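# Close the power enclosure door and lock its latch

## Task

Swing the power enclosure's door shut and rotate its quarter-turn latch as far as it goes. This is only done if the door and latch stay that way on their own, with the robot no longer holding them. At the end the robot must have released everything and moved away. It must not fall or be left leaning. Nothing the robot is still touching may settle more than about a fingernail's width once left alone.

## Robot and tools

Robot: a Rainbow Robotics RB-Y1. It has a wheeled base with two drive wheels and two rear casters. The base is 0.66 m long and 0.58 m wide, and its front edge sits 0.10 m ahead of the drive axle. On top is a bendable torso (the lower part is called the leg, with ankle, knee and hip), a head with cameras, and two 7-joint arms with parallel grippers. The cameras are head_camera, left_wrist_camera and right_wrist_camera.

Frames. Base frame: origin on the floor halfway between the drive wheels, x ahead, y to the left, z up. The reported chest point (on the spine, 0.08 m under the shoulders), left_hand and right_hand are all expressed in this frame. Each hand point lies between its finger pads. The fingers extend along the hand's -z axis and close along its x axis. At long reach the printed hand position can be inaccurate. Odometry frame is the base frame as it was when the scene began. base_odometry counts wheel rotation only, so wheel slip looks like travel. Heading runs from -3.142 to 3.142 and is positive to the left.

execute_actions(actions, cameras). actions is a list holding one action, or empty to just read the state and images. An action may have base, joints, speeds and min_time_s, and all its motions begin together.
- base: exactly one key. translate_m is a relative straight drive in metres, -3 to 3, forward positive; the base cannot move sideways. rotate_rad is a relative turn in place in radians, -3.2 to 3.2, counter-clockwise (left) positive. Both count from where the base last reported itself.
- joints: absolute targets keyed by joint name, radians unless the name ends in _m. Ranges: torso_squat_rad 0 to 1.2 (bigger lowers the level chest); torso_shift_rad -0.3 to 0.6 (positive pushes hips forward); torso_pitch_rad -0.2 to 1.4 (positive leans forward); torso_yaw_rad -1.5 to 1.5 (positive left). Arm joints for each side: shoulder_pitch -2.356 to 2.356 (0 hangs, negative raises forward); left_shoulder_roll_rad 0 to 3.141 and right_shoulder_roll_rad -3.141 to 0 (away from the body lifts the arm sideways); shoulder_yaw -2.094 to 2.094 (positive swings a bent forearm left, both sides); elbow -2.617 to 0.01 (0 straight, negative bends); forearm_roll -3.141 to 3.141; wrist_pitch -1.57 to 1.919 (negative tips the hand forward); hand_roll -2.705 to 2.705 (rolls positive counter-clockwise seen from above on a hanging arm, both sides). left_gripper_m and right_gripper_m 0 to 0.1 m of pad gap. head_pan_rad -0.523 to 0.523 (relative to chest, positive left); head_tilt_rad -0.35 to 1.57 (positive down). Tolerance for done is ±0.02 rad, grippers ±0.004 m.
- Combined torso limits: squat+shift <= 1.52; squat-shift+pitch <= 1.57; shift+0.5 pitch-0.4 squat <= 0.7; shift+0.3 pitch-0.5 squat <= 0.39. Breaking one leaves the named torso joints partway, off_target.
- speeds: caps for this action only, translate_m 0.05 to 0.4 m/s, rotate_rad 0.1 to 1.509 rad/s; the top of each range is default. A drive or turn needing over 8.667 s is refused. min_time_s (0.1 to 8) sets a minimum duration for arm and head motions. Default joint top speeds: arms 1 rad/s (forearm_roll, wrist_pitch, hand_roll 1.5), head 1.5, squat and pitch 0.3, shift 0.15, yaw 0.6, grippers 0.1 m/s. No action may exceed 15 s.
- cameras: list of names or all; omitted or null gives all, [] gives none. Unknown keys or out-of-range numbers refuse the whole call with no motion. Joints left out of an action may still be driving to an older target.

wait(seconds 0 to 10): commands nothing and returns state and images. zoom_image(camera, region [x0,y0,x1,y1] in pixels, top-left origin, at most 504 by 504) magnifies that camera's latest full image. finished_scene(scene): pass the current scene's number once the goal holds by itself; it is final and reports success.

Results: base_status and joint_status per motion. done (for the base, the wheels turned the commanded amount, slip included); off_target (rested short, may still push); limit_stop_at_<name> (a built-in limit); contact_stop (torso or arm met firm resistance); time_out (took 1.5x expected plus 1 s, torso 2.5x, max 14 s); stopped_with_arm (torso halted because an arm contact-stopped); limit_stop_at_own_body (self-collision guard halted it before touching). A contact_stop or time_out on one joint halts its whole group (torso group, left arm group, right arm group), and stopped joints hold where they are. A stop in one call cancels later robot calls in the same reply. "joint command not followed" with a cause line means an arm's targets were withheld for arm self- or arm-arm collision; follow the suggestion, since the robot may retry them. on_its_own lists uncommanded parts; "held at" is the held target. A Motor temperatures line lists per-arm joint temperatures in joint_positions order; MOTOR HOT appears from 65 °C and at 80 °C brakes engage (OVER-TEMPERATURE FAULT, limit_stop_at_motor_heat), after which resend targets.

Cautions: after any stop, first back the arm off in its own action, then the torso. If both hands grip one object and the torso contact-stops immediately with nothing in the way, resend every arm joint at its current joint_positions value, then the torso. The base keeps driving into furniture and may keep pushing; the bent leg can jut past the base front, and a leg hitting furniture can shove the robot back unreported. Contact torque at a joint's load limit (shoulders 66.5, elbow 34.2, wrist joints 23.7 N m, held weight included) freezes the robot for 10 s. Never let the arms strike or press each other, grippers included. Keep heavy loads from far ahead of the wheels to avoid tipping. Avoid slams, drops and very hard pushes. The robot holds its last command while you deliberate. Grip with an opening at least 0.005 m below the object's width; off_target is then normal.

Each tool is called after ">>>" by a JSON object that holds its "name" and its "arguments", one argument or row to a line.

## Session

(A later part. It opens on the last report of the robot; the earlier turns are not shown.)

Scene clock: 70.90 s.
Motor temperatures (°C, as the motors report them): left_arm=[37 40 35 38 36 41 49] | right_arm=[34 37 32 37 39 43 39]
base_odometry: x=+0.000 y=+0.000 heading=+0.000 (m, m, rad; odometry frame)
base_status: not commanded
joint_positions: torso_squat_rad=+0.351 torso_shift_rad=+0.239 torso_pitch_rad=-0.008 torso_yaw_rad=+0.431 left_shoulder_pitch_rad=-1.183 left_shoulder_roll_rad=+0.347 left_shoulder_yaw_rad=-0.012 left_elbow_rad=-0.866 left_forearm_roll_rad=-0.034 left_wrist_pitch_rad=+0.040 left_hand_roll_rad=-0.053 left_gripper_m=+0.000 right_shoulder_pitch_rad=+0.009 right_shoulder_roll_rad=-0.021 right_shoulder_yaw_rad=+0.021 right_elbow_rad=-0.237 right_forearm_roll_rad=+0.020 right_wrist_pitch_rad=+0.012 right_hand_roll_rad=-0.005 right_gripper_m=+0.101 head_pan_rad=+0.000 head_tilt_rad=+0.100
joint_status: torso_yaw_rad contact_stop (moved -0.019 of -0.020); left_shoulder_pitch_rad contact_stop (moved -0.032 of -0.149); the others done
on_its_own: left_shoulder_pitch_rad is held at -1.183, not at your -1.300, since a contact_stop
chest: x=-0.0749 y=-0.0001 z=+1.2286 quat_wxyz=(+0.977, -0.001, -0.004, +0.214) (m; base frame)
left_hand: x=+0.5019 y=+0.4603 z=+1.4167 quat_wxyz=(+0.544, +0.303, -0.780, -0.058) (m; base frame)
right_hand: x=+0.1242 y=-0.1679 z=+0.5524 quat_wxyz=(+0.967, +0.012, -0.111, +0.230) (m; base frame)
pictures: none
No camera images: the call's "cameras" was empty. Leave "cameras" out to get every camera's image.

>>> {"name": "execute_actions", "arguments": {
  "actions": [
    {"joints": {"left_shoulder_pitch_rad": -1.15, "torso_yaw_rad": 0.47}}
  ],
  "cameras": []
}}

>>> {"name": "execute_actions", "arguments": {
  "actions": [
    {"joints": {"left_shoulder_pitch_rad": -1.3}}
  ],
  "cameras": []
}}

>>> {"name": "execute_actions", "arguments": {
  "actions": [
    {"joints": {"torso_yaw_rad": 0.43}}
  ],
  "cameras": []
}}

>>> {"name": "execute_actions", "arguments": {
  "actions": [
    {"joints": {"left_shoulder_pitch_rad": -1.13}, "min_time_s": 1.5}
  ],
  "cameras": ["head_camera","left_wrist_camera"]
}}

Scene clock: 74.33 s.
Motor temperatures (°C, as the motors report them): left_arm=[37 40 35 38 36 41 49] | right_arm=[34 37 32 37 39 43 39]
base_odometry: x=+0.000 y=+0.000 heading=+0.000 (m, m, rad; odometry frame)
base_status: not commanded
joint_positions: torso_squat_rad=+0.351 torso_shift_rad=+0.239 torso_pitch_rad=-0.008 torso_yaw_rad=+0.470 left_shoulder_pitch_rad=-1.150 left_shoulder_roll_rad=+0.347 left_shoulder_yaw_rad=-0.011 left_elbow_rad=-0.866 left_forearm_roll_rad=-0.034 left_wrist_pitch_rad=+0.040 left_hand_roll_rad=-0.053 left_gripper_m=+0.000 right_shoulder_pitch_rad=+0.009 right_shoulder_roll_rad=-0.021 right_shoulder_yaw_rad=+0.021 right_elbow_rad=-0.237 right_forearm_roll_rad=+0.020 right_wrist_pitch_rad=+0.012 right_hand_roll_rad=-0.005 right_gripper_m=+0.101 head_pan_rad=+0.000 head_tilt_rad=+0.100
joint_status: all done
chest: x=-0.0749 y=-0.0001 z=+1.2286 quat_wxyz=(+0.973, -0.001, -0.004, +0.233) (m; base frame)
left_hand: x=+0.4829 y=+0.4911 z=+1.3947 quat_wxyz=(+0.558, +0.318, -0.765, -0.043) (m; base frame)
right_hand: x=+0.1307 y=-0.1602 z=+0.5524 quat_wxyz=(+0.962, +0.014, -0.111, +0.249) (m; base frame)
pictures: none
No camera images: the call's "cameras" was empty. Leave "cameras" out to get every camera's image.

Scene clock: 75.13 s.
Motor temperatures (°C, as the motors report them): left_arm=[37 40 35 38 36 41 49] | right_arm=[34 37 32 37 39 43 39]
base_odometry: x=+0.000 y=+0.000 heading=+0.000 (m, m, rad; odometry frame)
base_status: not commanded
joint_positions: torso_squat_rad=+0.351 torso_shift_rad=+0.239 torso_pitch_rad=-0.008 torso_yaw_rad=+0.470 left_shoulder_pitch_rad=-1.301 left_shoulder_roll_rad=+0.347 left_shoulder_yaw_rad=-0.011 left_elbow_rad=-0.866 left_forearm_roll_rad=-0.034 left_wrist_pitch_rad=+0.040 left_hand_roll_rad=-0.053 left_gripper_m=+0.000 right_shoulder_pitch_rad=+0.009 right_shoulder_roll_rad=-0.021 right_shoulder_yaw_rad=+0.021 right_elbow_rad=-0.237 right_forearm_roll_rad=+0.020 right_wrist_pitch_rad=+0.012 right_hand_roll_rad=-0.005 right_gripper_m=+0.101 head_pan_rad=+0.000 head_tilt_rad=+0.100
joint_status: all done
chest: x=-0.0749 y=-0.0002 z=+1.2286 quat_wxyz=(+0.973, -0.001, -0.004, +0.233) (m; base frame)
left_hand: x=+0.4796 y=+0.4487 z=+1.4952 quat_wxyz=(+0.497, +0.319, -0.805, -0.062) (m; base frame)
right_hand: x=+0.1307 y=-0.1602 z=+0.5524 quat_wxyz=(+0.962, +0.015, -0.111, +0.249) (m; base frame)
pictures: none
No camera images: the call's "cameras" was empty. Leave "cameras" out to get every camera's image.

Scene clock: 75.80 s.
Motor temperatures (°C, as the motors report them): left_arm=[37 40 35 38 36 41 49] | right_arm=[34 37 32 37 39 43 39]
base_odometry: x=+0.000 y=+0.000 heading=+0.000 (m, m, rad; odometry frame)
base_status: not commanded
joint_positions: torso_squat_rad=+0.351 torso_shift_rad=+0.239 torso_pitch_rad=-0.008 torso_yaw_rad=+0.430 left_shoulder_pitch_rad=-1.301 left_shoulder_roll_rad=+0.347 left_shoulder_yaw_rad=-0.011 left_elbow_rad=-0.866 left_forearm_roll_rad=-0.034 left_wrist_pitch_rad=+0.040 left_hand_roll_rad=-0.053 left_gripper_m=+0.000 right_shoulder_pitch_rad=+0.009 right_shoulder_roll_rad=-0.021 right_shoulder_yaw_rad=+0.021 right_elbow_rad=-0.237 right_forearm_roll_rad=+0.020 right_wrist_pitch_rad=+0.012 right_hand_roll_rad=-0.005 right_gripper_m=+0.101 head_pan_rad=+0.000 head_tilt_rad=+0.100
joint_status: all done
chest: x=-0.0749 y=-0.0002 z=+1.2286 quat_wxyz=(+0.977, -0.001, -0.004, +0.213) (m; base frame)
left_hand: x=+0.4972 y=+0.4261 z=+1.4953 quat_wxyz=(+0.495, +0.302, -0.811, -0.072) (m; base frame)
right_hand: x=+0.1241 y=-0.1681 z=+0.5524 quat_wxyz=(+0.967, +0.012, -0.111, +0.229) (m; base frame)
pictures: none
No camera images: the call's "cameras" was empty. Leave "cameras" out to get every camera's image.

Scene clock: 77.17 s.
Motor temperatures (°C, as the motors report them): left_arm=[37 40 35 38 36 41 49] | right_arm=[34 37 32 37 39 43 39]
base_odometry: x=+0.000 y=+0.000 heading=+0.000 (m, m, rad; odometry frame)
base_status: not commanded
joint_positions: torso_squat_rad=+0.351 torso_shift_rad=+0.239 torso_pitch_rad=-0.009 torso_yaw_rad=+0.430 left_shoulder_pitch_rad=-1.231 left_shoulder_roll_rad=+0.351 left_shoulder_yaw_rad=-0.009 left_elbow_rad=-0.874 left_forearm_roll_rad=-0.034 left_wrist_pitch_rad=+0.036 left_hand_roll_rad=-0.053 left_gripper_m=+0.000 right_shoulder_pitch_rad=+0.009 right_shoulder_roll_rad=-0.021 right_shoulder_yaw_rad=+0.021 right_elbow_rad=-0.237 right_forearm_roll_rad=+0.020 right_wrist_pitch_rad=+0.012 right_hand_roll_rad=-0.005 right_gripper_m=+0.101 head_pan_rad=+0.000 head_tilt_rad=+0.100
joint_status: left_shoulder_pitch_rad contact_stop (moved +0.070 of +0.171)
on_its_own: left_shoulder_pitch_rad is held at -1.228, not at your -1.130, since a contact_stop; left_elbow_rad is held at -0.873, not at your -0.850, since a contact_stop
chest: x=-0.0753 y=-0.0003 z=+1.2286 quat_wxyz=(+0.977, -0.001, -0.004, +0.213) (m; base frame)
left_hand: x=+0.4980 y=+0.4467 z=+1.4549 quat_wxyz=(+0.518, +0.304, -0.797, -0.064) (m; base frame)
right_hand: x=+0.1242 y=-0.1680 z=+0.5525 quat_wxyz=(+0.967, +0.012, -0.112, +0.229) (m; base frame)
pictures: head_camera, left_wrist_camera
Images, in order (width x height): head_camera 896x504, left_wrist_camera 644x364.

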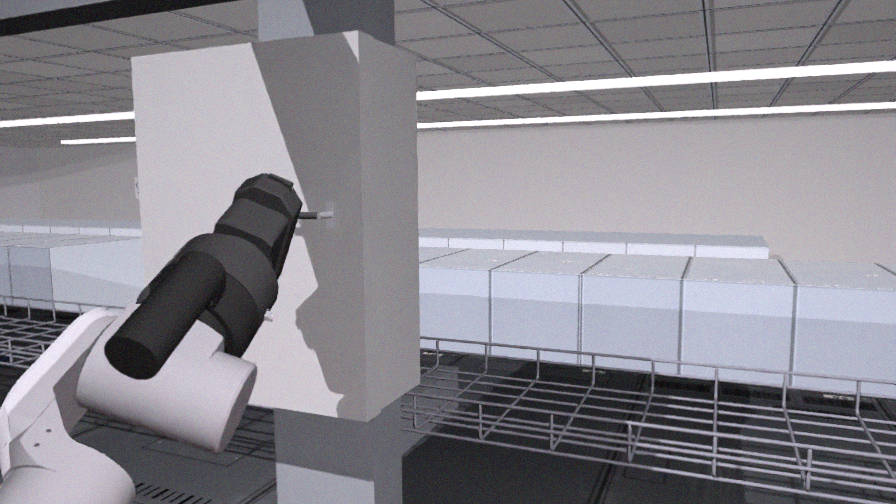

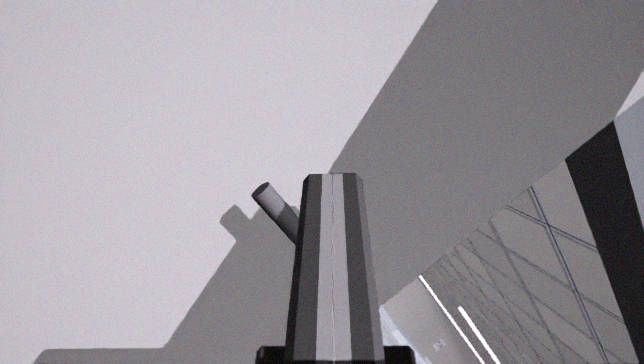

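>>> {"name": "execute_actions", "arguments": {
  "actions": [
    {"joints": {"left_shoulder_pitch_rad": -1.13}, "min_time_s": 2}
  ],
  "cameras": ["head_camera","left_wrist_camera"]
}}

Scene clock: 79.80 s.
Motor temperatures (°C, as the motors report them): left_arm=[37 40 35 38 36 41 49] | right_arm=[34 37 32 37 39 43 39]
base_odometry: x=+0.000 y=+0.000 heading=+0.000 (m, m, rad; odometry frame)
base_status: not commanded
joint_positions: torso_squat_rad=+0.351 torso_shift_rad=+0.239 torso_pitch_rad=-0.008 torso_yaw_rad=+0.430 left_shoulder_pitch_rad=-1.223 left_shoulder_roll_rad=+0.354 left_shoulder_yaw_rad=-0.007 left_elbow_rad=-0.882 left_forearm_roll_rad=-0.034 left_wrist_pitch_rad=+0.033 left_hand_roll_rad=-0.053 left_gripper_m=+0.000 right_shoulder_pitch_rad=+0.009 right_shoulder_roll_rad=-0.021 right_shoulder_yaw_rad=+0.021 right_elbow_rad=-0.237 right_forearm_roll_rad=+0.020 right_wrist_pitch_rad=+0.012 right_hand_roll_rad=-0.005 right_gripper_m=+0.101 head_pan_rad=+0.000 head_tilt_rad=+0.100
joint_status: left_shoulder_pitch_rad contact_stop (moved +0.007 of +0.101)
on_its_own: left_shoulder_pitch_rad is held at -1.222, not at your -1.130, since a contact_stop; left_elbow_rad is held at -0.881, not at your -0.850, since a contact_stop
chest: x=-0.0751 y=-0.0002 z=+1.2286 quat_wxyz=(+0.977, -0.001, -0.004, +0.213) (m; base frame)
left_hand: x=+0.4963 y=+0.4489 z=+1.4547 quat_wxyz=(+0.516, +0.306, -0.798, -0.063) (m; base frame)
right_hand: x=+0.1242 y=-0.1680 z=+0.5525 quat_wxyz=(+0.967, +0.012, -0.112, +0.229) (m; base frame)
pictures: head_camera, left_wrist_camera
Images, in order (width x height): head_camera 896x504, left_wrist_camera 644x364.

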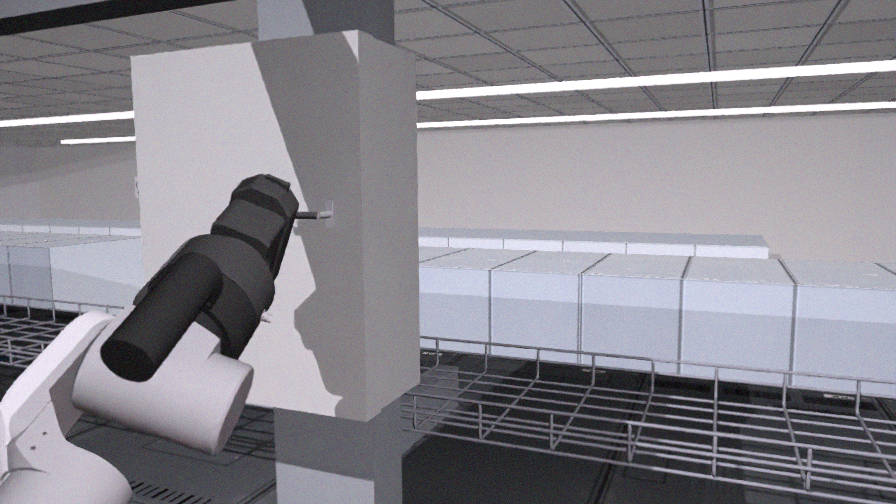

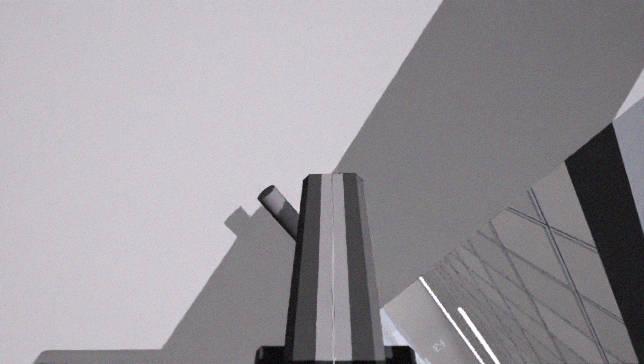

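>>> {"name": "execute_actions", "arguments": {
  "actions": [
    {"joints": {"torso_shift_rad": 0.28, "left_shoulder_pitch_rad": -1.24}}
  ],
  "cameras": []
}}

>>> {"name": "execute_actions", "arguments": {
  "actions": [
    {"joints": {"left_shoulder_pitch_rad": -1.13}, "min_time_s": 2}
  ],
  "cameras": ["head_camera","left_wrist_camera"]
}}

Scene clock: 84.50 s.
Motor temperatures (°C, as the motors report them): left_arm=[37 40 35 38 36 41 49] | right_arm=[34 37 32 37 39 43 39]
base_odometry: x=+0.000 y=+0.000 heading=+0.000 (m, m, rad; odometry frame)
base_status: not commanded
joint_positions: torso_squat_rad=+0.351 torso_shift_rad=+0.279 torso_pitch_rad=-0.010 torso_yaw_rad=+0.430 left_shoulder_pitch_rad=-1.244 left_shoulder_roll_rad=+0.356 left_shoulder_yaw_rad=-0.005 left_elbow_rad=-0.884 left_forearm_roll_rad=-0.034 left_wrist_pitch_rad=+0.032 left_hand_roll_rad=-0.053 left_gripper_m=-0.001 right_shoulder_pitch_rad=+0.009 right_shoulder_roll_rad=-0.020 right_shoulder_yaw_rad=+0.021 right_elbow_rad=-0.237 right_forearm_roll_rad=+0.020 right_wrist_pitch_rad=+0.012 right_hand_roll_rad=-0.005 right_gripper_m=+0.101 head_pan_rad=+0.000 head_tilt_rad=+0.100
joint_status: all done
on_its_own: left_elbow_rad is held at -0.881, not at your -0.850, since a contact_stop
chest: x=-0.0503 y=-0.0003 z=+1.2218 quat_wxyz=(+0.977, -0.001, -0.005, +0.214) (m; base frame)
left_hand: x=+0.5184 y=+0.4437 z=+1.4644 quat_wxyz=(+0.505, +0.306, -0.804, -0.065) (m; base frame)
right_hand: x=+0.1504 y=-0.1679 z=+0.5460 quat_wxyz=(+0.967, +0.012, -0.113, +0.230) (m; base frame)
pictures: none
No camera images: the call's "cameras" was empty. Leave "cameras" out to get every camera's image.

Scene clock: 85.40 s.
Motor temperatures (°C, as the motors report them): left_arm=[37 40 35 38 36 41 49] | right_arm=[34 37 32 37 39 43 39]
base_odometry: x=+0.000 y=+0.000 heading=+0.000 (m, m, rad; odometry frame)
base_status: not commanded
joint_positions: torso_squat_rad=+0.351 torso_shift_rad=+0.279 torso_pitch_rad=-0.009 torso_yaw_rad=+0.430 left_shoulder_pitch_rad=-1.246 left_shoulder_roll_rad=+0.359 left_shoulder_yaw_rad=-0.003 left_elbow_rad=-0.891 left_forearm_roll_rad=-0.034 left_wrist_pitch_rad=+0.029 left_hand_roll_rad=-0.053 left_gripper_m=-0.001 right_shoulder_pitch_rad=+0.009 right_shoulder_roll_rad=-0.021 right_shoulder_yaw_rad=+0.021 right_elbow_rad=-0.237 right_forearm_roll_rad=+0.020 right_wrist_pitch_rad=+0.012 right_hand_roll_rad=-0.005 right_gripper_m=+0.101 head_pan_rad=+0.000 head_tilt_rad=+0.100
joint_status: left_shoulder_pitch_rad contact_stop (moved -0.002 of +0.114)
on_its_own: left_shoulder_pitch_rad is held at -1.244, not at your -1.130, since a contact_stop; left_elbow_rad is held at -0.889, not at your -0.850, since a contact_stop
chest: x=-0.0497 y=-0.0003 z=+1.2217 quat_wxyz=(+0.977, -0.001, -0.005, +0.213) (m; base frame)
left_hand: x=+0.5168 y=+0.4438 z=+1.4695 quat_wxyz=(+0.500, +0.308, -0.807, -0.065) (m; base frame)
right_hand: x=+0.1503 y=-0.1680 z=+0.5458 quat_wxyz=(+0.967, +0.012, -0.112, +0.230) (m; base frame)
pictures: head_camera, left_wrist_camera
Images, in order (width x height): head_camera 896x504, left_wrist_camera 644x364.

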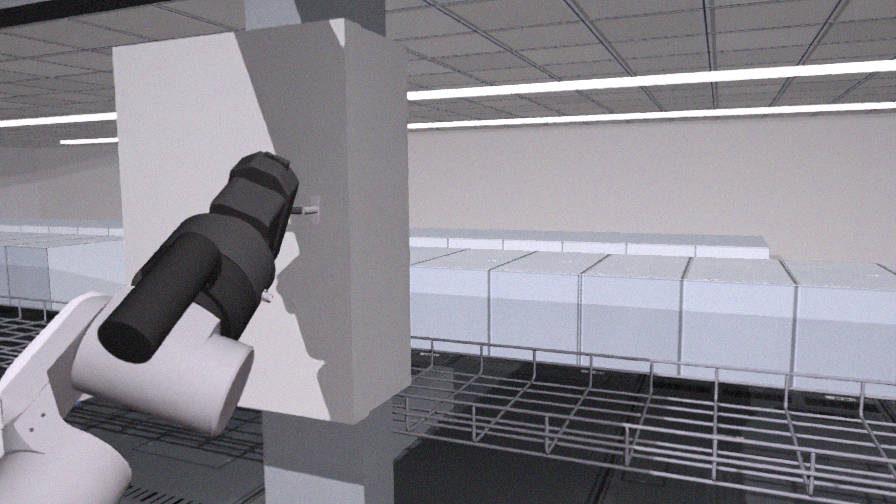

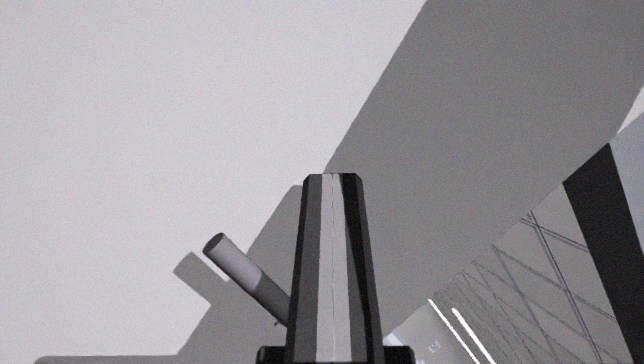

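>>> {"name": "execute_actions", "arguments": {
  "actions": [
    {"joints": {"left_shoulder_pitch_rad": -1.27, "torso_shift_rad": 0.12}}
  ],
  "cameras": []
}}

>>> {"name": "execute_actions", "arguments": {
  "actions": [
    {"joints": {"left_wrist_pitch_rad": 0.5, "left_hand_roll_rad": 0.8, "left_gripper_m": 0.05}}
  ],
  "cameras": ["head_camera","left_wrist_camera"]
}}

Scene clock: 92.77 s.
Motor temperatures (°C, as the motors report them): left_arm=[37 40 35 38 36 41 49] | right_arm=[34 37 32 37 39 43 39]
base_odometry: x=+0.000 y=+0.000 heading=+0.000 (m, m, rad; odometry frame)
base_status: not commanded
joint_positions: torso_squat_rad=+0.351 torso_shift_rad=+0.120 torso_pitch_rad=-0.008 torso_yaw_rad=+0.430 left_shoulder_pitch_rad=-1.270 left_shoulder_roll_rad=+0.358 left_shoulder_yaw_rad=-0.003 left_elbow_rad=-0.890 left_forearm_roll_rad=-0.034 left_wrist_pitch_rad=+0.030 left_hand_roll_rad=-0.053 left_gripper_m=+0.000 right_shoulder_pitch_rad=+0.009 right_shoulder_roll_rad=-0.021 right_shoulder_yaw_rad=+0.021 right_elbow_rad=-0.237 right_forearm_roll_rad=+0.020 right_wrist_pitch_rad=+0.012 right_hand_roll_rad=-0.005 right_gripper_m=+0.101 head_pan_rad=+0.000 head_tilt_rad=+0.100
joint_status: all done
on_its_own: left_elbow_rad is held at -0.889, not at your -0.850, since a contact_stop
chest: x=-0.1518 y=-0.0001 z=+1.2425 quat_wxyz=(+0.977, -0.001, -0.004, +0.213) (m; base frame)
left_hand: x=+0.4141 y=+0.4366 z=+1.5042 quat_wxyz=(+0.492, +0.307, -0.812, -0.068) (m; base frame)
right_hand: x=+0.0473 y=-0.1680 z=+0.5664 quat_wxyz=(+0.967, +0.012, -0.111, +0.229) (m; base frame)
pictures: none
No camera images: the call's "cameras" was empty. Leave "cameras" out to get every camera's image.

Scene clock: 93.93 s.
Motor temperatures (°C, as the motors report them): left_arm=[37 40 35 38 36 41 49] | right_arm=[34 37 32 37 39 43 39]
base_odometry: x=+0.000 y=+0.000 heading=+0.000 (m, m, rad; odometry frame)
base_status: not commanded
joint_positions: torso_squat_rad=+0.351 torso_shift_rad=+0.120 torso_pitch_rad=-0.008 torso_yaw_rad=+0.430 left_shoulder_pitch_rad=-1.270 left_shoulder_roll_rad=+0.358 left_shoulder_yaw_rad=-0.003 left_elbow_rad=-0.889 left_forearm_roll_rad=-0.034 left_wrist_pitch_rad=+0.500 left_hand_roll_rad=+0.800 left_gripper_m=+0.050 right_shoulder_pitch_rad=+0.009 right_shoulder_roll_rad=-0.021 right_shoulder_yaw_rad=+0.021 right_elbow_rad=-0.237 right_forearm_roll_rad=+0.020 right_wrist_pitch_rad=+0.012 right_hand_roll_rad=-0.005 right_gripper_m=+0.101 head_pan_rad=+0.000 head_tilt_rad=+0.100
joint_status: all done
on_its_own: left_elbow_rad is held at -0.889, not at your -0.850, since a contact_stop
chest: x=-0.1518 y=-0.0001 z=+1.2425 quat_wxyz=(+0.977, -0.001, -0.004, +0.213) (m; base frame)
left_hand: x=+0.4297 y=+0.4863 z=+1.4101 quat_wxyz=(+0.613, +0.001, -0.741, +0.274) (m; base frame)
right_hand: x=+0.0473 y=-0.1680 z=+0.5664 quat_wxyz=(+0.967, +0.012, -0.111, +0.229) (m; base frame)
pictures: head_camera, left_wrist_camera
Images, in order (width x height): head_camera 896x504, left_wrist_camera 644x364.

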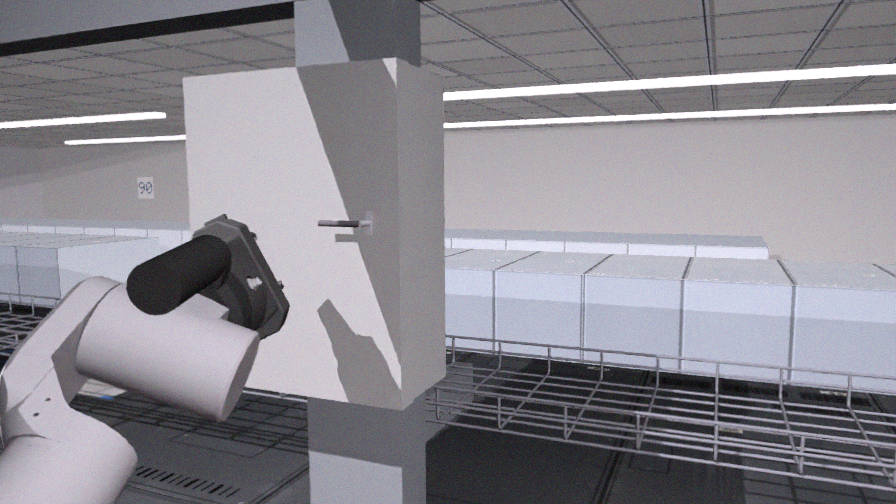

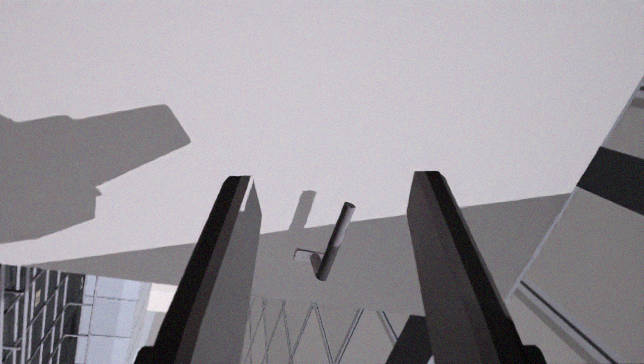

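>>> {"name": "execute_actions", "arguments": {
  "actions": [
    {"joints": {"torso_yaw_rad": 0.1, "left_shoulder_roll_rad": 0.7}}
  ],
  "cameras": []
}}

Scene clock: 98.93 s.
Motor temperatures (°C, as the motors report them): left_arm=[37 40 35 38 36 41 49] | right_arm=[34 37 32 37 39 43 39]
base_odometry: x=+0.000 y=+0.000 heading=+0.000 (m, m, rad; odometry frame)
base_status: not commanded
joint_positions: torso_squat_rad=+0.351 torso_shift_rad=+0.120 torso_pitch_rad=-0.008 torso_yaw_rad=+0.100 left_shoulder_pitch_rad=-1.270 left_shoulder_roll_rad=+0.700 left_shoulder_yaw_rad=-0.004 left_elbow_rad=-0.889 left_forearm_roll_rad=-0.034 left_wrist_pitch_rad=+0.500 left_hand_roll_rad=+0.800 left_gripper_m=+0.050 right_shoulder_pitch_rad=+0.009 right_shoulder_roll_rad=-0.021 right_shoulder_yaw_rad=+0.021 right_elbow_rad=-0.237 right_forearm_roll_rad=+0.020 right_wrist_pitch_rad=+0.012 right_hand_roll_rad=-0.005 right_gripper_m=+0.101 head_pan_rad=+0.000 head_tilt_rad=+0.100
joint_status: all done
on_its_own: left_elbow_rad is held at -0.889, not at your -0.850, since a contact_stop
chest: x=-0.1517 y=-0.0002 z=+1.2425 quat_wxyz=(+0.999, +0.000, -0.004, +0.050) (m; base frame)
left_hand: x=+0.4946 y=+0.4738 z=+1.4994 quat_wxyz=(+0.584, +0.021, -0.781, +0.219) (m; base frame)
right_hand: x=-0.0178 y=-0.2218 z=+0.5658 quat_wxyz=(+0.991, -0.005, -0.112, +0.067) (m; base frame)
pictures: none
No camera images: the call's "cameras" was empty. Leave "cameras" out to get every camera's image.

>>> {"name": "execute_actions", "arguments": {
  "actions": [
    {"joints": {"left_shoulder_yaw_rad": -0.5}}
  ],
  "cameras": []
}}

Scene clock: 102.43 s.
Motor temperatures (°C, as the motors report them): left_arm=[37 40 35 38 36 41 49] | right_arm=[34 37 32 37 39 43 39]
base_odometry: x=+0.000 y=+0.000 heading=+0.001 (m, m, rad; odometry frame)
base_status: not commanded
joint_positions: torso_squat_rad=+0.352 torso_shift_rad=+0.118 torso_pitch_rad=-0.012 torso_yaw_rad=+0.101 left_shoulder_pitch_rad=-1.291 left_shoulder_roll_rad=+0.717 left_shoulder_yaw_rad=-0.283 left_elbow_rad=-0.899 left_forearm_roll_rad=-0.038 left_wrist_pitch_rad=+0.496 left_hand_roll_rad=+0.799 left_gripper_m=+0.049 right_shoulder_pitch_rad=+0.009 right_shoulder_roll_rad=-0.021 right_shoulder_yaw_rad=+0.021 right_elbow_rad=-0.237 right_forearm_roll_rad=+0.020 right_wrist_pitch_rad=+0.012 right_hand_roll_rad=-0.005 right_gripper_m=+0.101 head_pan_rad=+0.000 head_tilt_rad=+0.100
joint_status: left_shoulder_yaw_rad contact_stop (moved -0.279 of -0.496)
on_its_own: left_shoulder_yaw_rad is held at -0.285, not at your -0.500, since a contact_stop; left_elbow_rad is held at -0.896, not at your -0.850, since a contact_stop
chest: x=-0.1542 y=-0.0005 z=+1.2425 quat_wxyz=(+0.999, +0.000, -0.006, +0.050) (m; base frame)
left_hand: x=+0.5158 y=+0.4114 z=+1.4809 quat_wxyz=(+0.620, +0.095, -0.771, +0.108) (m; base frame)
right_hand: x=-0.0173 y=-0.2216 z=+0.5662 quat_wxyz=(+0.991, -0.005, -0.114, +0.068) (m; base frame)
pictures: none
No camera images: the call's "cameras" was empty. Leave "cameras" out to get every camera's image.

Back off to have room.

>>> {"name": "execute_actions", "arguments": {
  "actions": [
    {"joints": {"torso_shift_rad": 0.0, "left_shoulder_yaw_rad": -0.45}}
  ],
  "cameras": ["head_camera","left_wrist_camera"]
}}

Scene clock: 104.30 s.
Motor temperatures (°C, as the motors report them): left_arm=[37 40 35 38 36 41 49] | right_arm=[34 37 32 37 39 43 39]
base_odometry: x=+0.000 y=+0.000 heading=+0.001 (m, m, rad; odometry frame)
base_status: not commanded
joint_positions: torso_squat_rad=+0.352 torso_shift_rad=+0.111 torso_pitch_rad=-0.019 torso_yaw_rad=+0.103 left_shoulder_pitch_rad=-1.292 left_shoulder_roll_rad=+0.720 left_shoulder_yaw_rad=-0.446 left_elbow_rad=-0.898 left_forearm_roll_rad=-0.039 left_wrist_pitch_rad=+0.497 left_hand_roll_rad=+0.799 left_gripper_m=+0.049 right_shoulder_pitch_rad=+0.009 right_shoulder_roll_rad=-0.021 right_shoulder_yaw_rad=+0.021 right_elbow_rad=-0.237 right_forearm_roll_rad=+0.020 right_wrist_pitch_rad=+0.012 right_hand_roll_rad=-0.005 right_gripper_m=+0.101 head_pan_rad=+0.000 head_tilt_rad=+0.100
joint_status: torso_shift_rad contact_stop (moved -0.007 of -0.118); the others done
on_its_own: torso_shift_rad is held at +0.114, not at your +0.000, since a contact_stop; left_elbow_rad is held at -0.896, not at your -0.850, since a contact_stop
chest: x=-0.1609 y=-0.0002 z=+1.2428 quat_wxyz=(+0.999, +0.000, -0.010, +0.051) (m; base frame)
left_hand: x=+0.5212 y=+0.3831 z=+1.4530 quat_wxyz=(+0.641, +0.137, -0.754, +0.047) (m; base frame)
right_hand: x=-0.0185 y=-0.2214 z=+0.5676 quat_wxyz=(+0.991, -0.005, -0.118, +0.069) (m; base frame)
pictures: head_camera, left_wrist_camera
Images, in order (width x height): head_camera 896x504, left_wrist_camera 644x364.

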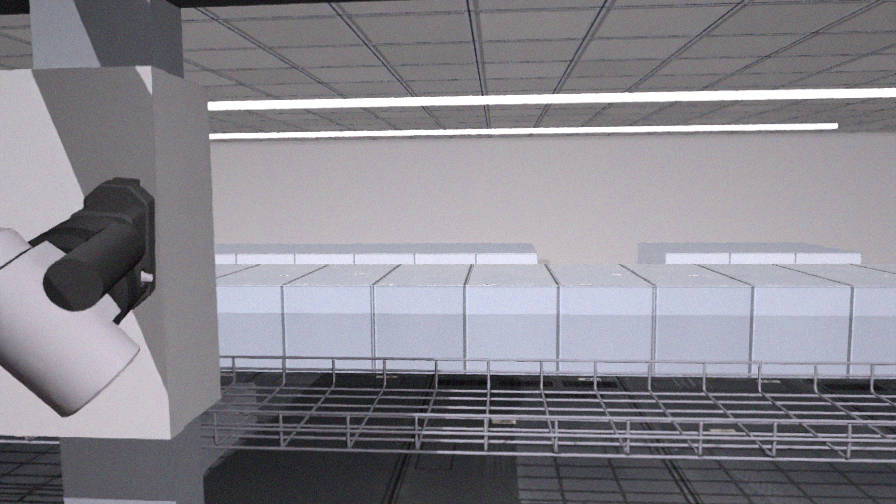

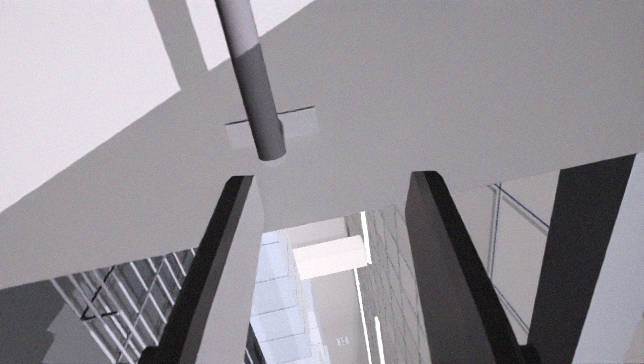

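>>> {"name": "execute_actions", "arguments": {
  "actions": [
    {"joints": {"torso_shift_rad": 0.03, "head_pan_rad": 0.4}}
  ],
  "cameras": []
}}

>>> {"name": "execute_actions", "arguments": {
  "actions": [
    {"joints": {"torso_yaw_rad": 0.18, "left_wrist_pitch_rad": 0.65, "left_shoulder_yaw_rad": -0.6}}
  ],
  "cameras": ["head_camera","left_wrist_camera"]
}}

Scene clock: 108.20 s.
Motor temperatures (°C, as the motors report them): left_arm=[37 40 35 38 36 41 49] | right_arm=[34 37 32 37 39 43 39]
base_odometry: x=+0.000 y=+0.000 heading=+0.000 (m, m, rad; odometry frame)
base_status: not commanded
joint_positions: torso_squat_rad=+0.352 torso_shift_rad=+0.030 torso_pitch_rad=-0.014 torso_yaw_rad=+0.101 left_shoulder_pitch_rad=-1.287 left_shoulder_roll_rad=+0.714 left_shoulder_yaw_rad=-0.450 left_elbow_rad=-0.897 left_forearm_roll_rad=-0.038 left_wrist_pitch_rad=+0.497 left_hand_roll_rad=+0.799 left_gripper_m=+0.050 right_shoulder_pitch_rad=+0.009 right_shoulder_roll_rad=-0.021 right_shoulder_yaw_rad=+0.021 right_elbow_rad=-0.237 right_forearm_roll_rad=+0.020 right_wrist_pitch_rad=+0.012 right_hand_roll_rad=-0.005 right_gripper_m=+0.101 head_pan_rad=+0.400 head_tilt_rad=+0.100
joint_status: all done
on_its_own: left_elbow_rad is held at -0.896, not at your -0.850, since a contact_stop
chest: x=-0.2128 y=-0.0001 z=+1.2467 quat_wxyz=(+0.999, +0.000, -0.007, +0.051) (m; base frame)
left_hand: x=+0.4726 y=+0.3796 z=+1.4474 quat_wxyz=(+0.647, +0.135, -0.749, +0.045) (m; base frame)
right_hand: x=-0.0740 y=-0.2216 z=+0.5709 quat_wxyz=(+0.991, -0.005, -0.115, +0.068) (m; base frame)
pictures: none
No camera images: the call's "cameras" was empty. Leave "cameras" out to get every camera's image.

Scene clock: 109.00 s.
Motor temperatures (°C, as the motors report them): left_arm=[37 40 35 38 36 41 49] | right_arm=[34 37 32 37 39 43 39]
base_odometry: x=+0.000 y=+0.000 heading=+0.000 (m, m, rad; odometry frame)
base_status: not commanded
joint_positions: torso_squat_rad=+0.352 torso_shift_rad=+0.030 torso_pitch_rad=-0.014 torso_yaw_rad=+0.180 left_shoulder_pitch_rad=-1.287 left_shoulder_roll_rad=+0.713 left_shoulder_yaw_rad=-0.600 left_elbow_rad=-0.896 left_forearm_roll_rad=-0.037 left_wrist_pitch_rad=+0.650 left_hand_roll_rad=+0.799 left_gripper_m=+0.050 right_shoulder_pitch_rad=+0.009 right_shoulder_roll_rad=-0.021 right_shoulder_yaw_rad=+0.021 right_elbow_rad=-0.237 right_forearm_roll_rad=+0.020 right_wrist_pitch_rad=+0.012 right_hand_roll_rad=-0.005 right_gripper_m=+0.101 head_pan_rad=+0.400 head_tilt_rad=+0.100
joint_status: all done
on_its_own: left_elbow_rad is held at -0.896, not at your -0.850, since a contact_stop
chest: x=-0.2127 y=-0.0001 z=+1.2467 quat_wxyz=(+0.996, +0.000, -0.007, +0.090) (m; base frame)
left_hand: x=+0.4437 y=+0.4374 z=+1.3929 quat_wxyz=(+0.691, +0.235, -0.681, +0.063) (m; base frame)
right_hand: x=-0.0569 y=-0.2108 z=+0.5712 quat_wxyz=(+0.988, -0.001, -0.115, +0.107) (m; base frame)
pictures: head_camera, left_wrist_camera
Images, in order (width x height): head_camera 896x504, left_wrist_camera 644x364.

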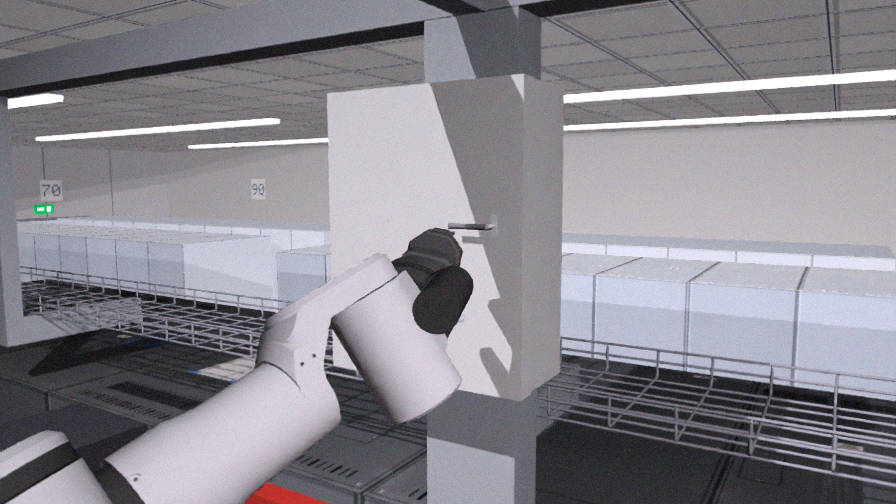

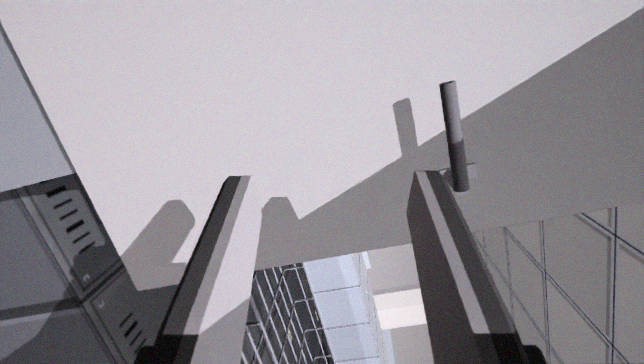

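>>> {"name": "execute_actions", "arguments": {
  "actions": [
    {"joints": {"left_forearm_roll_rad": -0.7, "left_hand_roll_rad": 1.5}}
  ],
  "cameras": []
}}

Scene clock: 112.13 s.
Motor temperatures (°C, as the motors report them): left_arm=[37 40 35 38 36 41 49] | right_arm=[34 37 32 37 39 43 39]
base_odometry: x=+0.000 y=+0.000 heading=+0.000 (m, m, rad; odometry frame)
base_status: not commanded
joint_positions: torso_squat_rad=+0.352 torso_shift_rad=+0.030 torso_pitch_rad=-0.014 torso_yaw_rad=+0.180 left_shoulder_pitch_rad=-1.287 left_shoulder_roll_rad=+0.713 left_shoulder_yaw_rad=-0.600 left_elbow_rad=-0.896 left_forearm_roll_rad=-0.700 left_wrist_pitch_rad=+0.650 left_hand_roll_rad=+1.500 left_gripper_m=+0.050 right_shoulder_pitch_rad=+0.009 right_shoulder_roll_rad=-0.021 right_shoulder_yaw_rad=+0.021 right_elbow_rad=-0.237 right_forearm_roll_rad=+0.020 right_wrist_pitch_rad=+0.012 right_hand_roll_rad=-0.005 right_gripper_m=+0.101 head_pan_rad=+0.400 head_tilt_rad=+0.100
joint_status: all done
on_its_own: left_elbow_rad is held at -0.896, not at your -0.850, since a contact_stop
chest: x=-0.2127 y=-0.0001 z=+1.2467 quat_wxyz=(+0.996, +0.000, -0.007, +0.090) (m; base frame)
left_hand: x=+0.4151 y=+0.4498 z=+1.4781 quat_wxyz=(+0.529, +0.241, -0.803, +0.130) (m; base frame)
right_hand: x=-0.0569 y=-0.2108 z=+0.5712 quat_wxyz=(+0.988, -0.001, -0.115, +0.107) (m; base frame)
pictures: none
No camera images: the call's "cameras" was empty. Leave "cameras" out to get every camera's image.

Wrong way. Try the opposite.

>>> {"name": "execute_actions", "arguments": {
  "actions": [
    {"joints": {"left_forearm_roll_rad": 0.7, "left_hand_roll_rad": 0.1}}
  ],
  "cameras": []
}}

Scene clock: 116.83 s.
Motor temperatures (°C, as the motors report them): left_arm=[37 40 35 38 36 41 49] | right_arm=[34 37 32 37 39 43 39]
base_odometry: x=+0.000 y=+0.000 heading=+0.000 (m, m, rad; odometry frame)
base_status: not commanded
joint_positions: torso_squat_rad=+0.352 torso_shift_rad=+0.030 torso_pitch_rad=-0.014 torso_yaw_rad=+0.180 left_shoulder_pitch_rad=-1.287 left_shoulder_roll_rad=+0.713 left_shoulder_yaw_rad=-0.600 left_elbow_rad=-0.896 left_forearm_roll_rad=+0.700 left_wrist_pitch_rad=+0.650 left_hand_roll_rad=+0.100 left_gripper_m=+0.050 right_shoulder_pitch_rad=+0.009 right_shoulder_roll_rad=-0.021 right_shoulder_yaw_rad=+0.021 right_elbow_rad=-0.237 right_forearm_roll_rad=+0.020 right_wrist_pitch_rad=+0.012 right_hand_roll_rad=-0.005 right_gripper_m=+0.101 head_pan_rad=+0.400 head_tilt_rad=+0.100
joint_status: all done
on_its_own: left_elbow_rad is held at -0.896, not at your -0.850, since a contact_stop
chest: x=-0.2127 y=-0.0001 z=+1.2467 quat_wxyz=(+0.996, +0.000, -0.007, +0.090) (m; base frame)
left_hand: x=+0.4557 y=+0.3634 z=+1.3257 quat_wxyz=(+0.787, +0.121, -0.598, -0.085) (m; base frame)
right_hand: x=-0.0569 y=-0.2108 z=+0.5712 quat_wxyz=(+0.988, -0.001, -0.115, +0.107) (m; base frame)
pictures: none
No camera images: the call's "cameras" was empty. Leave "cameras" out to get every camera's image.

>>> {"name": "execute_actions", "arguments": {
  "actions": [
    {"joints": {"left_forearm_roll_rad": 0.9, "left_hand_roll_rad": -0.1, "left_wrist_pitch_rad": 0.45, "left_shoulder_yaw_rad": -0.4, "left_shoulder_pitch_rad": -1.35}}
  ],
  "cameras": ["left_wrist_camera"]
}}

Scene clock: 119.67 s.
Motor temperatures (°C, as the motors report them): left_arm=[37 40 35 38 36 41 49] | right_arm=[34 37 32 37 39 43 39]
base_odometry: x=+0.000 y=+0.000 heading=+0.000 (m, m, rad; odometry frame)
base_status: not commanded
joint_positions: torso_squat_rad=+0.352 torso_shift_rad=+0.030 torso_pitch_rad=-0.014 torso_yaw_rad=+0.180 left_shoulder_pitch_rad=-1.350 left_shoulder_roll_rad=+0.713 left_shoulder_yaw_rad=-0.400 left_elbow_rad=-0.897 left_forearm_roll_rad=+0.900 left_wrist_pitch_rad=+0.450 left_hand_roll_rad=-0.100 left_gripper_m=+0.050 right_shoulder_pitch_rad=+0.009 right_shoulder_roll_rad=-0.021 right_shoulder_yaw_rad=+0.021 right_elbow_rad=-0.237 right_forearm_roll_rad=+0.020 right_wrist_pitch_rad=+0.012 right_hand_roll_rad=-0.005 right_gripper_m=+0.101 head_pan_rad=+0.400 head_tilt_rad=+0.100
joint_status: all done
on_its_own: left_elbow_rad is held at -0.896, not at your -0.850, since a contact_stop
chest: x=-0.2127 y=-0.0001 z=+1.2467 quat_wxyz=(+0.996, +0.000, -0.007, +0.090) (m; base frame)
left_hand: x=+0.4479 y=+0.3370 z=+1.4667 quat_wxyz=(+0.672, +0.034, -0.736, -0.082) (m; base frame)
right_hand: x=-0.0569 y=-0.2108 z=+0.5712 quat_wxyz=(+0.988, -0.001, -0.115, +0.107) (m; base frame)
pictures: left_wrist_camera
Images, in order (width x height): left_wrist_camera 644x364.

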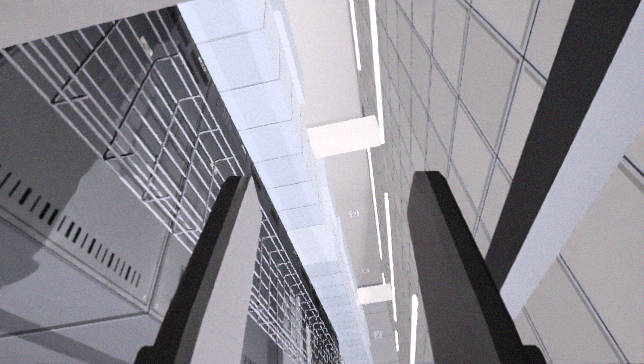

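>>> {"name": "execute_actions", "arguments": {
  "actions": [
    {"joints": {"torso_yaw_rad": 0.30, "head_pan_rad": 0.3}}
  ],
  "cameras": ["head_camera","left_wrist_camera"]
}}

Scene clock: 122.23 s.
Motor temperatures (°C, as the motors report them): left_arm=[37 40 35 38 36 41 49] | right_arm=[34 37 32 37 39 43 39]
base_odometry: x=+0.000 y=+0.000 heading=+0.000 (m, m, rad; odometry frame)
base_status: not commanded
joint_positions: torso_squat_rad=+0.352 torso_shift_rad=+0.030 torso_pitch_rad=-0.014 torso_yaw_rad=+0.300 left_shoulder_pitch_rad=-1.350 left_shoulder_roll_rad=+0.713 left_shoulder_yaw_rad=-0.400 left_elbow_rad=-0.896 left_forearm_roll_rad=+0.900 left_wrist_pitch_rad=+0.450 left_hand_roll_rad=-0.100 left_gripper_m=+0.050 right_shoulder_pitch_rad=+0.009 right_shoulder_roll_rad=-0.021 right_shoulder_yaw_rad=+0.021 right_elbow_rad=-0.237 right_forearm_roll_rad=+0.020 right_wrist_pitch_rad=+0.012 right_hand_roll_rad=-0.005 right_gripper_m=+0.101 head_pan_rad=+0.300 head_tilt_rad=+0.100
joint_status: all done
on_its_own: left_elbow_rad is held at -0.896, not at your -0.850, since a contact_stop
chest: x=-0.2127 y=-0.0001 z=+1.2467 quat_wxyz=(+0.989, -0.001, -0.007, +0.149) (m; base frame)
left_hand: x=+0.4027 y=+0.4141 z=+1.4661 quat_wxyz=(+0.675, +0.077, -0.732, -0.041) (m; base frame)
right_hand: x=-0.0328 y=-0.1918 z=+0.5715 quat_wxyz=(+0.979, +0.005, -0.115, +0.166) (m; base frame)
pictures: head_camera, left_wrist_camera
Images, in order (width x height): head_camera 896x504, left_wrist_camera 644x364.

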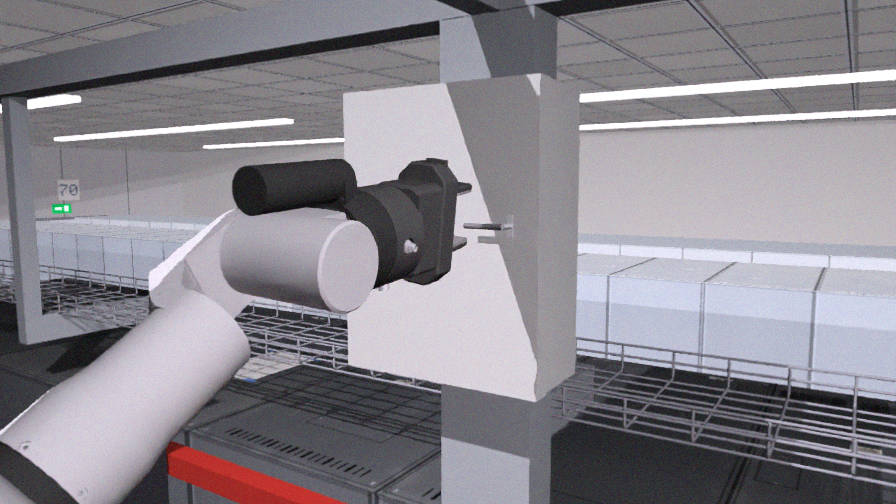

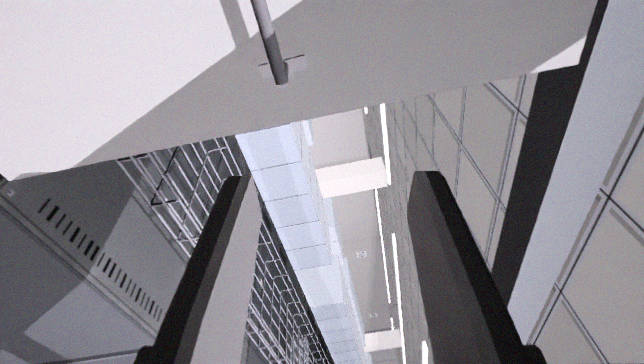

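>>> {"name": "execute_actions", "arguments": {
  "actions": [
    {"joints": {"torso_yaw_rad": 0.34, "left_shoulder_pitch_rad": -1.33, "torso_shift_rad": 0.12}}
  ],
  "cameras": ["head_camera","left_wrist_camera"]
}}

Scene clock: 126.17 s.
Motor temperatures (°C, as the motors report them): left_arm=[37 40 35 38 36 41 49] | right_arm=[34 37 32 37 39 43 39]
base_odometry: x=+0.000 y=+0.000 heading=+0.000 (m, m, rad; odometry frame)
base_status: not commanded
joint_positions: torso_squat_rad=+0.352 torso_shift_rad=+0.120 torso_pitch_rad=-0.014 torso_yaw_rad=+0.340 left_shoulder_pitch_rad=-1.331 left_shoulder_roll_rad=+0.713 left_shoulder_yaw_rad=-0.400 left_elbow_rad=-0.896 left_forearm_roll_rad=+0.900 left_wrist_pitch_rad=+0.450 left_hand_roll_rad=-0.100 left_gripper_m=+0.050 right_shoulder_pitch_rad=+0.009 right_shoulder_roll_rad=-0.021 right_shoulder_yaw_rad=+0.021 right_elbow_rad=-0.237 right_forearm_roll_rad=+0.020 right_wrist_pitch_rad=+0.012 right_hand_roll_rad=-0.005 right_gripper_m=+0.101 head_pan_rad=+0.300 head_tilt_rad=+0.100
joint_status: all done
on_its_own: left_elbow_rad is held at -0.896, not at your -0.850, since a contact_stop
chest: x=-0.1537 y=-0.0001 z=+1.2423 quat_wxyz=(+0.986, -0.001, -0.007, +0.169) (m; base frame)
left_hand: x=+0.4456 y=+0.4438 z=+1.4480 quat_wxyz=(+0.683, +0.092, -0.724, -0.023) (m; base frame)
right_hand: x=+0.0336 y=-0.1848 z=+0.5672 quat_wxyz=(+0.976, +0.007, -0.115, +0.186) (m; base frame)
pictures: head_camera, left_wrist_camera
Images, in order (width x height): head_camera 896x504, left_wrist_camera 644x364.

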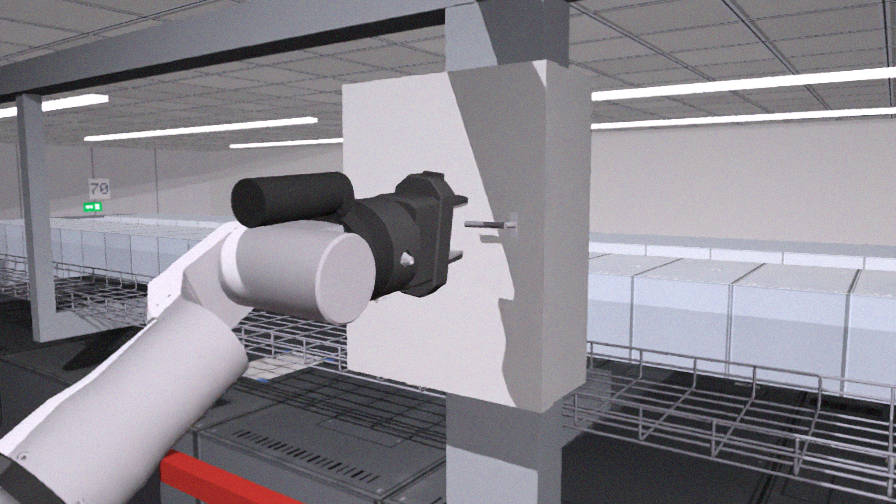

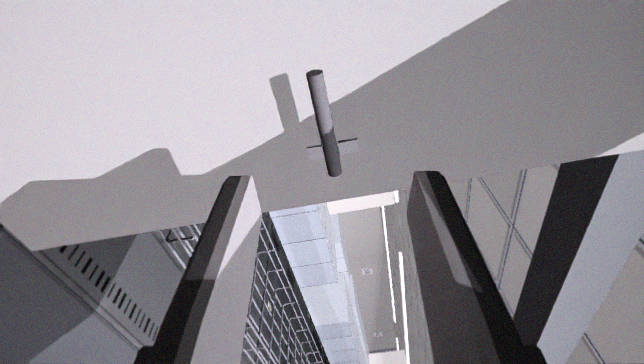

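Centred between fingers. Advance.

>>> {"name": "execute_actions", "arguments": {
  "actions": [
    {"joints": {"torso_shift_rad": 0.2}}
  ],
  "cameras": ["head_camera","left_wrist_camera"]
}}

Scene clock: 128.87 s.
Motor temperatures (°C, as the motors report them): left_arm=[37 40 35 38 36 41 49] | right_arm=[34 37 32 37 39 43 39]
base_odometry: x=+0.000 y=+0.000 heading=+0.000 (m, m, rad; odometry frame)
base_status: not commanded
joint_positions: torso_squat_rad=+0.352 torso_shift_rad=+0.200 torso_pitch_rad=-0.014 torso_yaw_rad=+0.340 left_shoulder_pitch_rad=-1.331 left_shoulder_roll_rad=+0.713 left_shoulder_yaw_rad=-0.400 left_elbow_rad=-0.896 left_forearm_roll_rad=+0.900 left_wrist_pitch_rad=+0.450 left_hand_roll_rad=-0.100 left_gripper_m=+0.050 right_shoulder_pitch_rad=+0.009 right_shoulder_roll_rad=-0.021 right_shoulder_yaw_rad=+0.021 right_elbow_rad=-0.237 right_forearm_roll_rad=+0.020 right_wrist_pitch_rad=+0.012 right_hand_roll_rad=-0.005 right_gripper_m=+0.101 head_pan_rad=+0.300 head_tilt_rad=+0.100
joint_status: all done
on_its_own: left_elbow_rad is held at -0.896, not at your -0.850, since a contact_stop
chest: x=-0.1018 y=-0.0001 z=+1.2339 quat_wxyz=(+0.986, -0.001, -0.007, +0.169) (m; base frame)
left_hand: x=+0.4975 y=+0.4438 z=+1.4396 quat_wxyz=(+0.683, +0.092, -0.724, -0.023) (m; base frame)
right_hand: x=+0.0855 y=-0.1848 z=+0.5588 quat_wxyz=(+0.976, +0.007, -0.115, +0.186) (m; base frame)
pictures: head_camera, left_wrist_camera
Images, in order (width x height): head_camera 896x504, left_wrist_camera 644x364.

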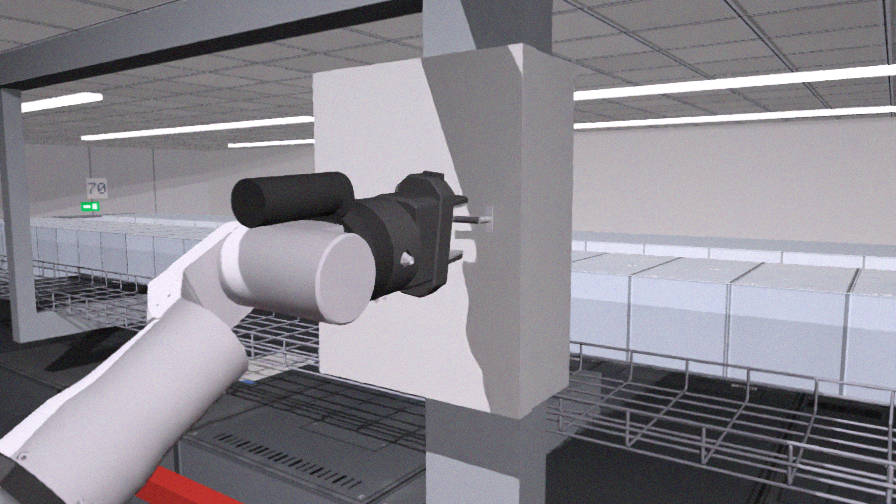

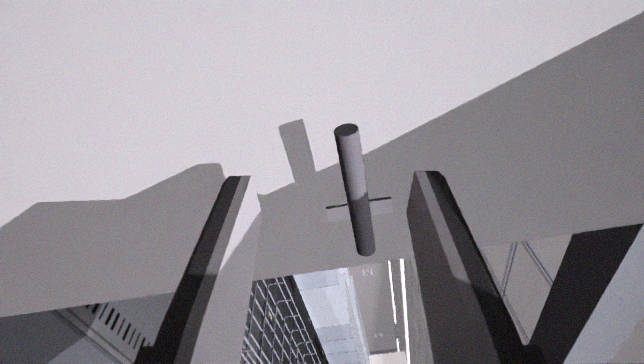

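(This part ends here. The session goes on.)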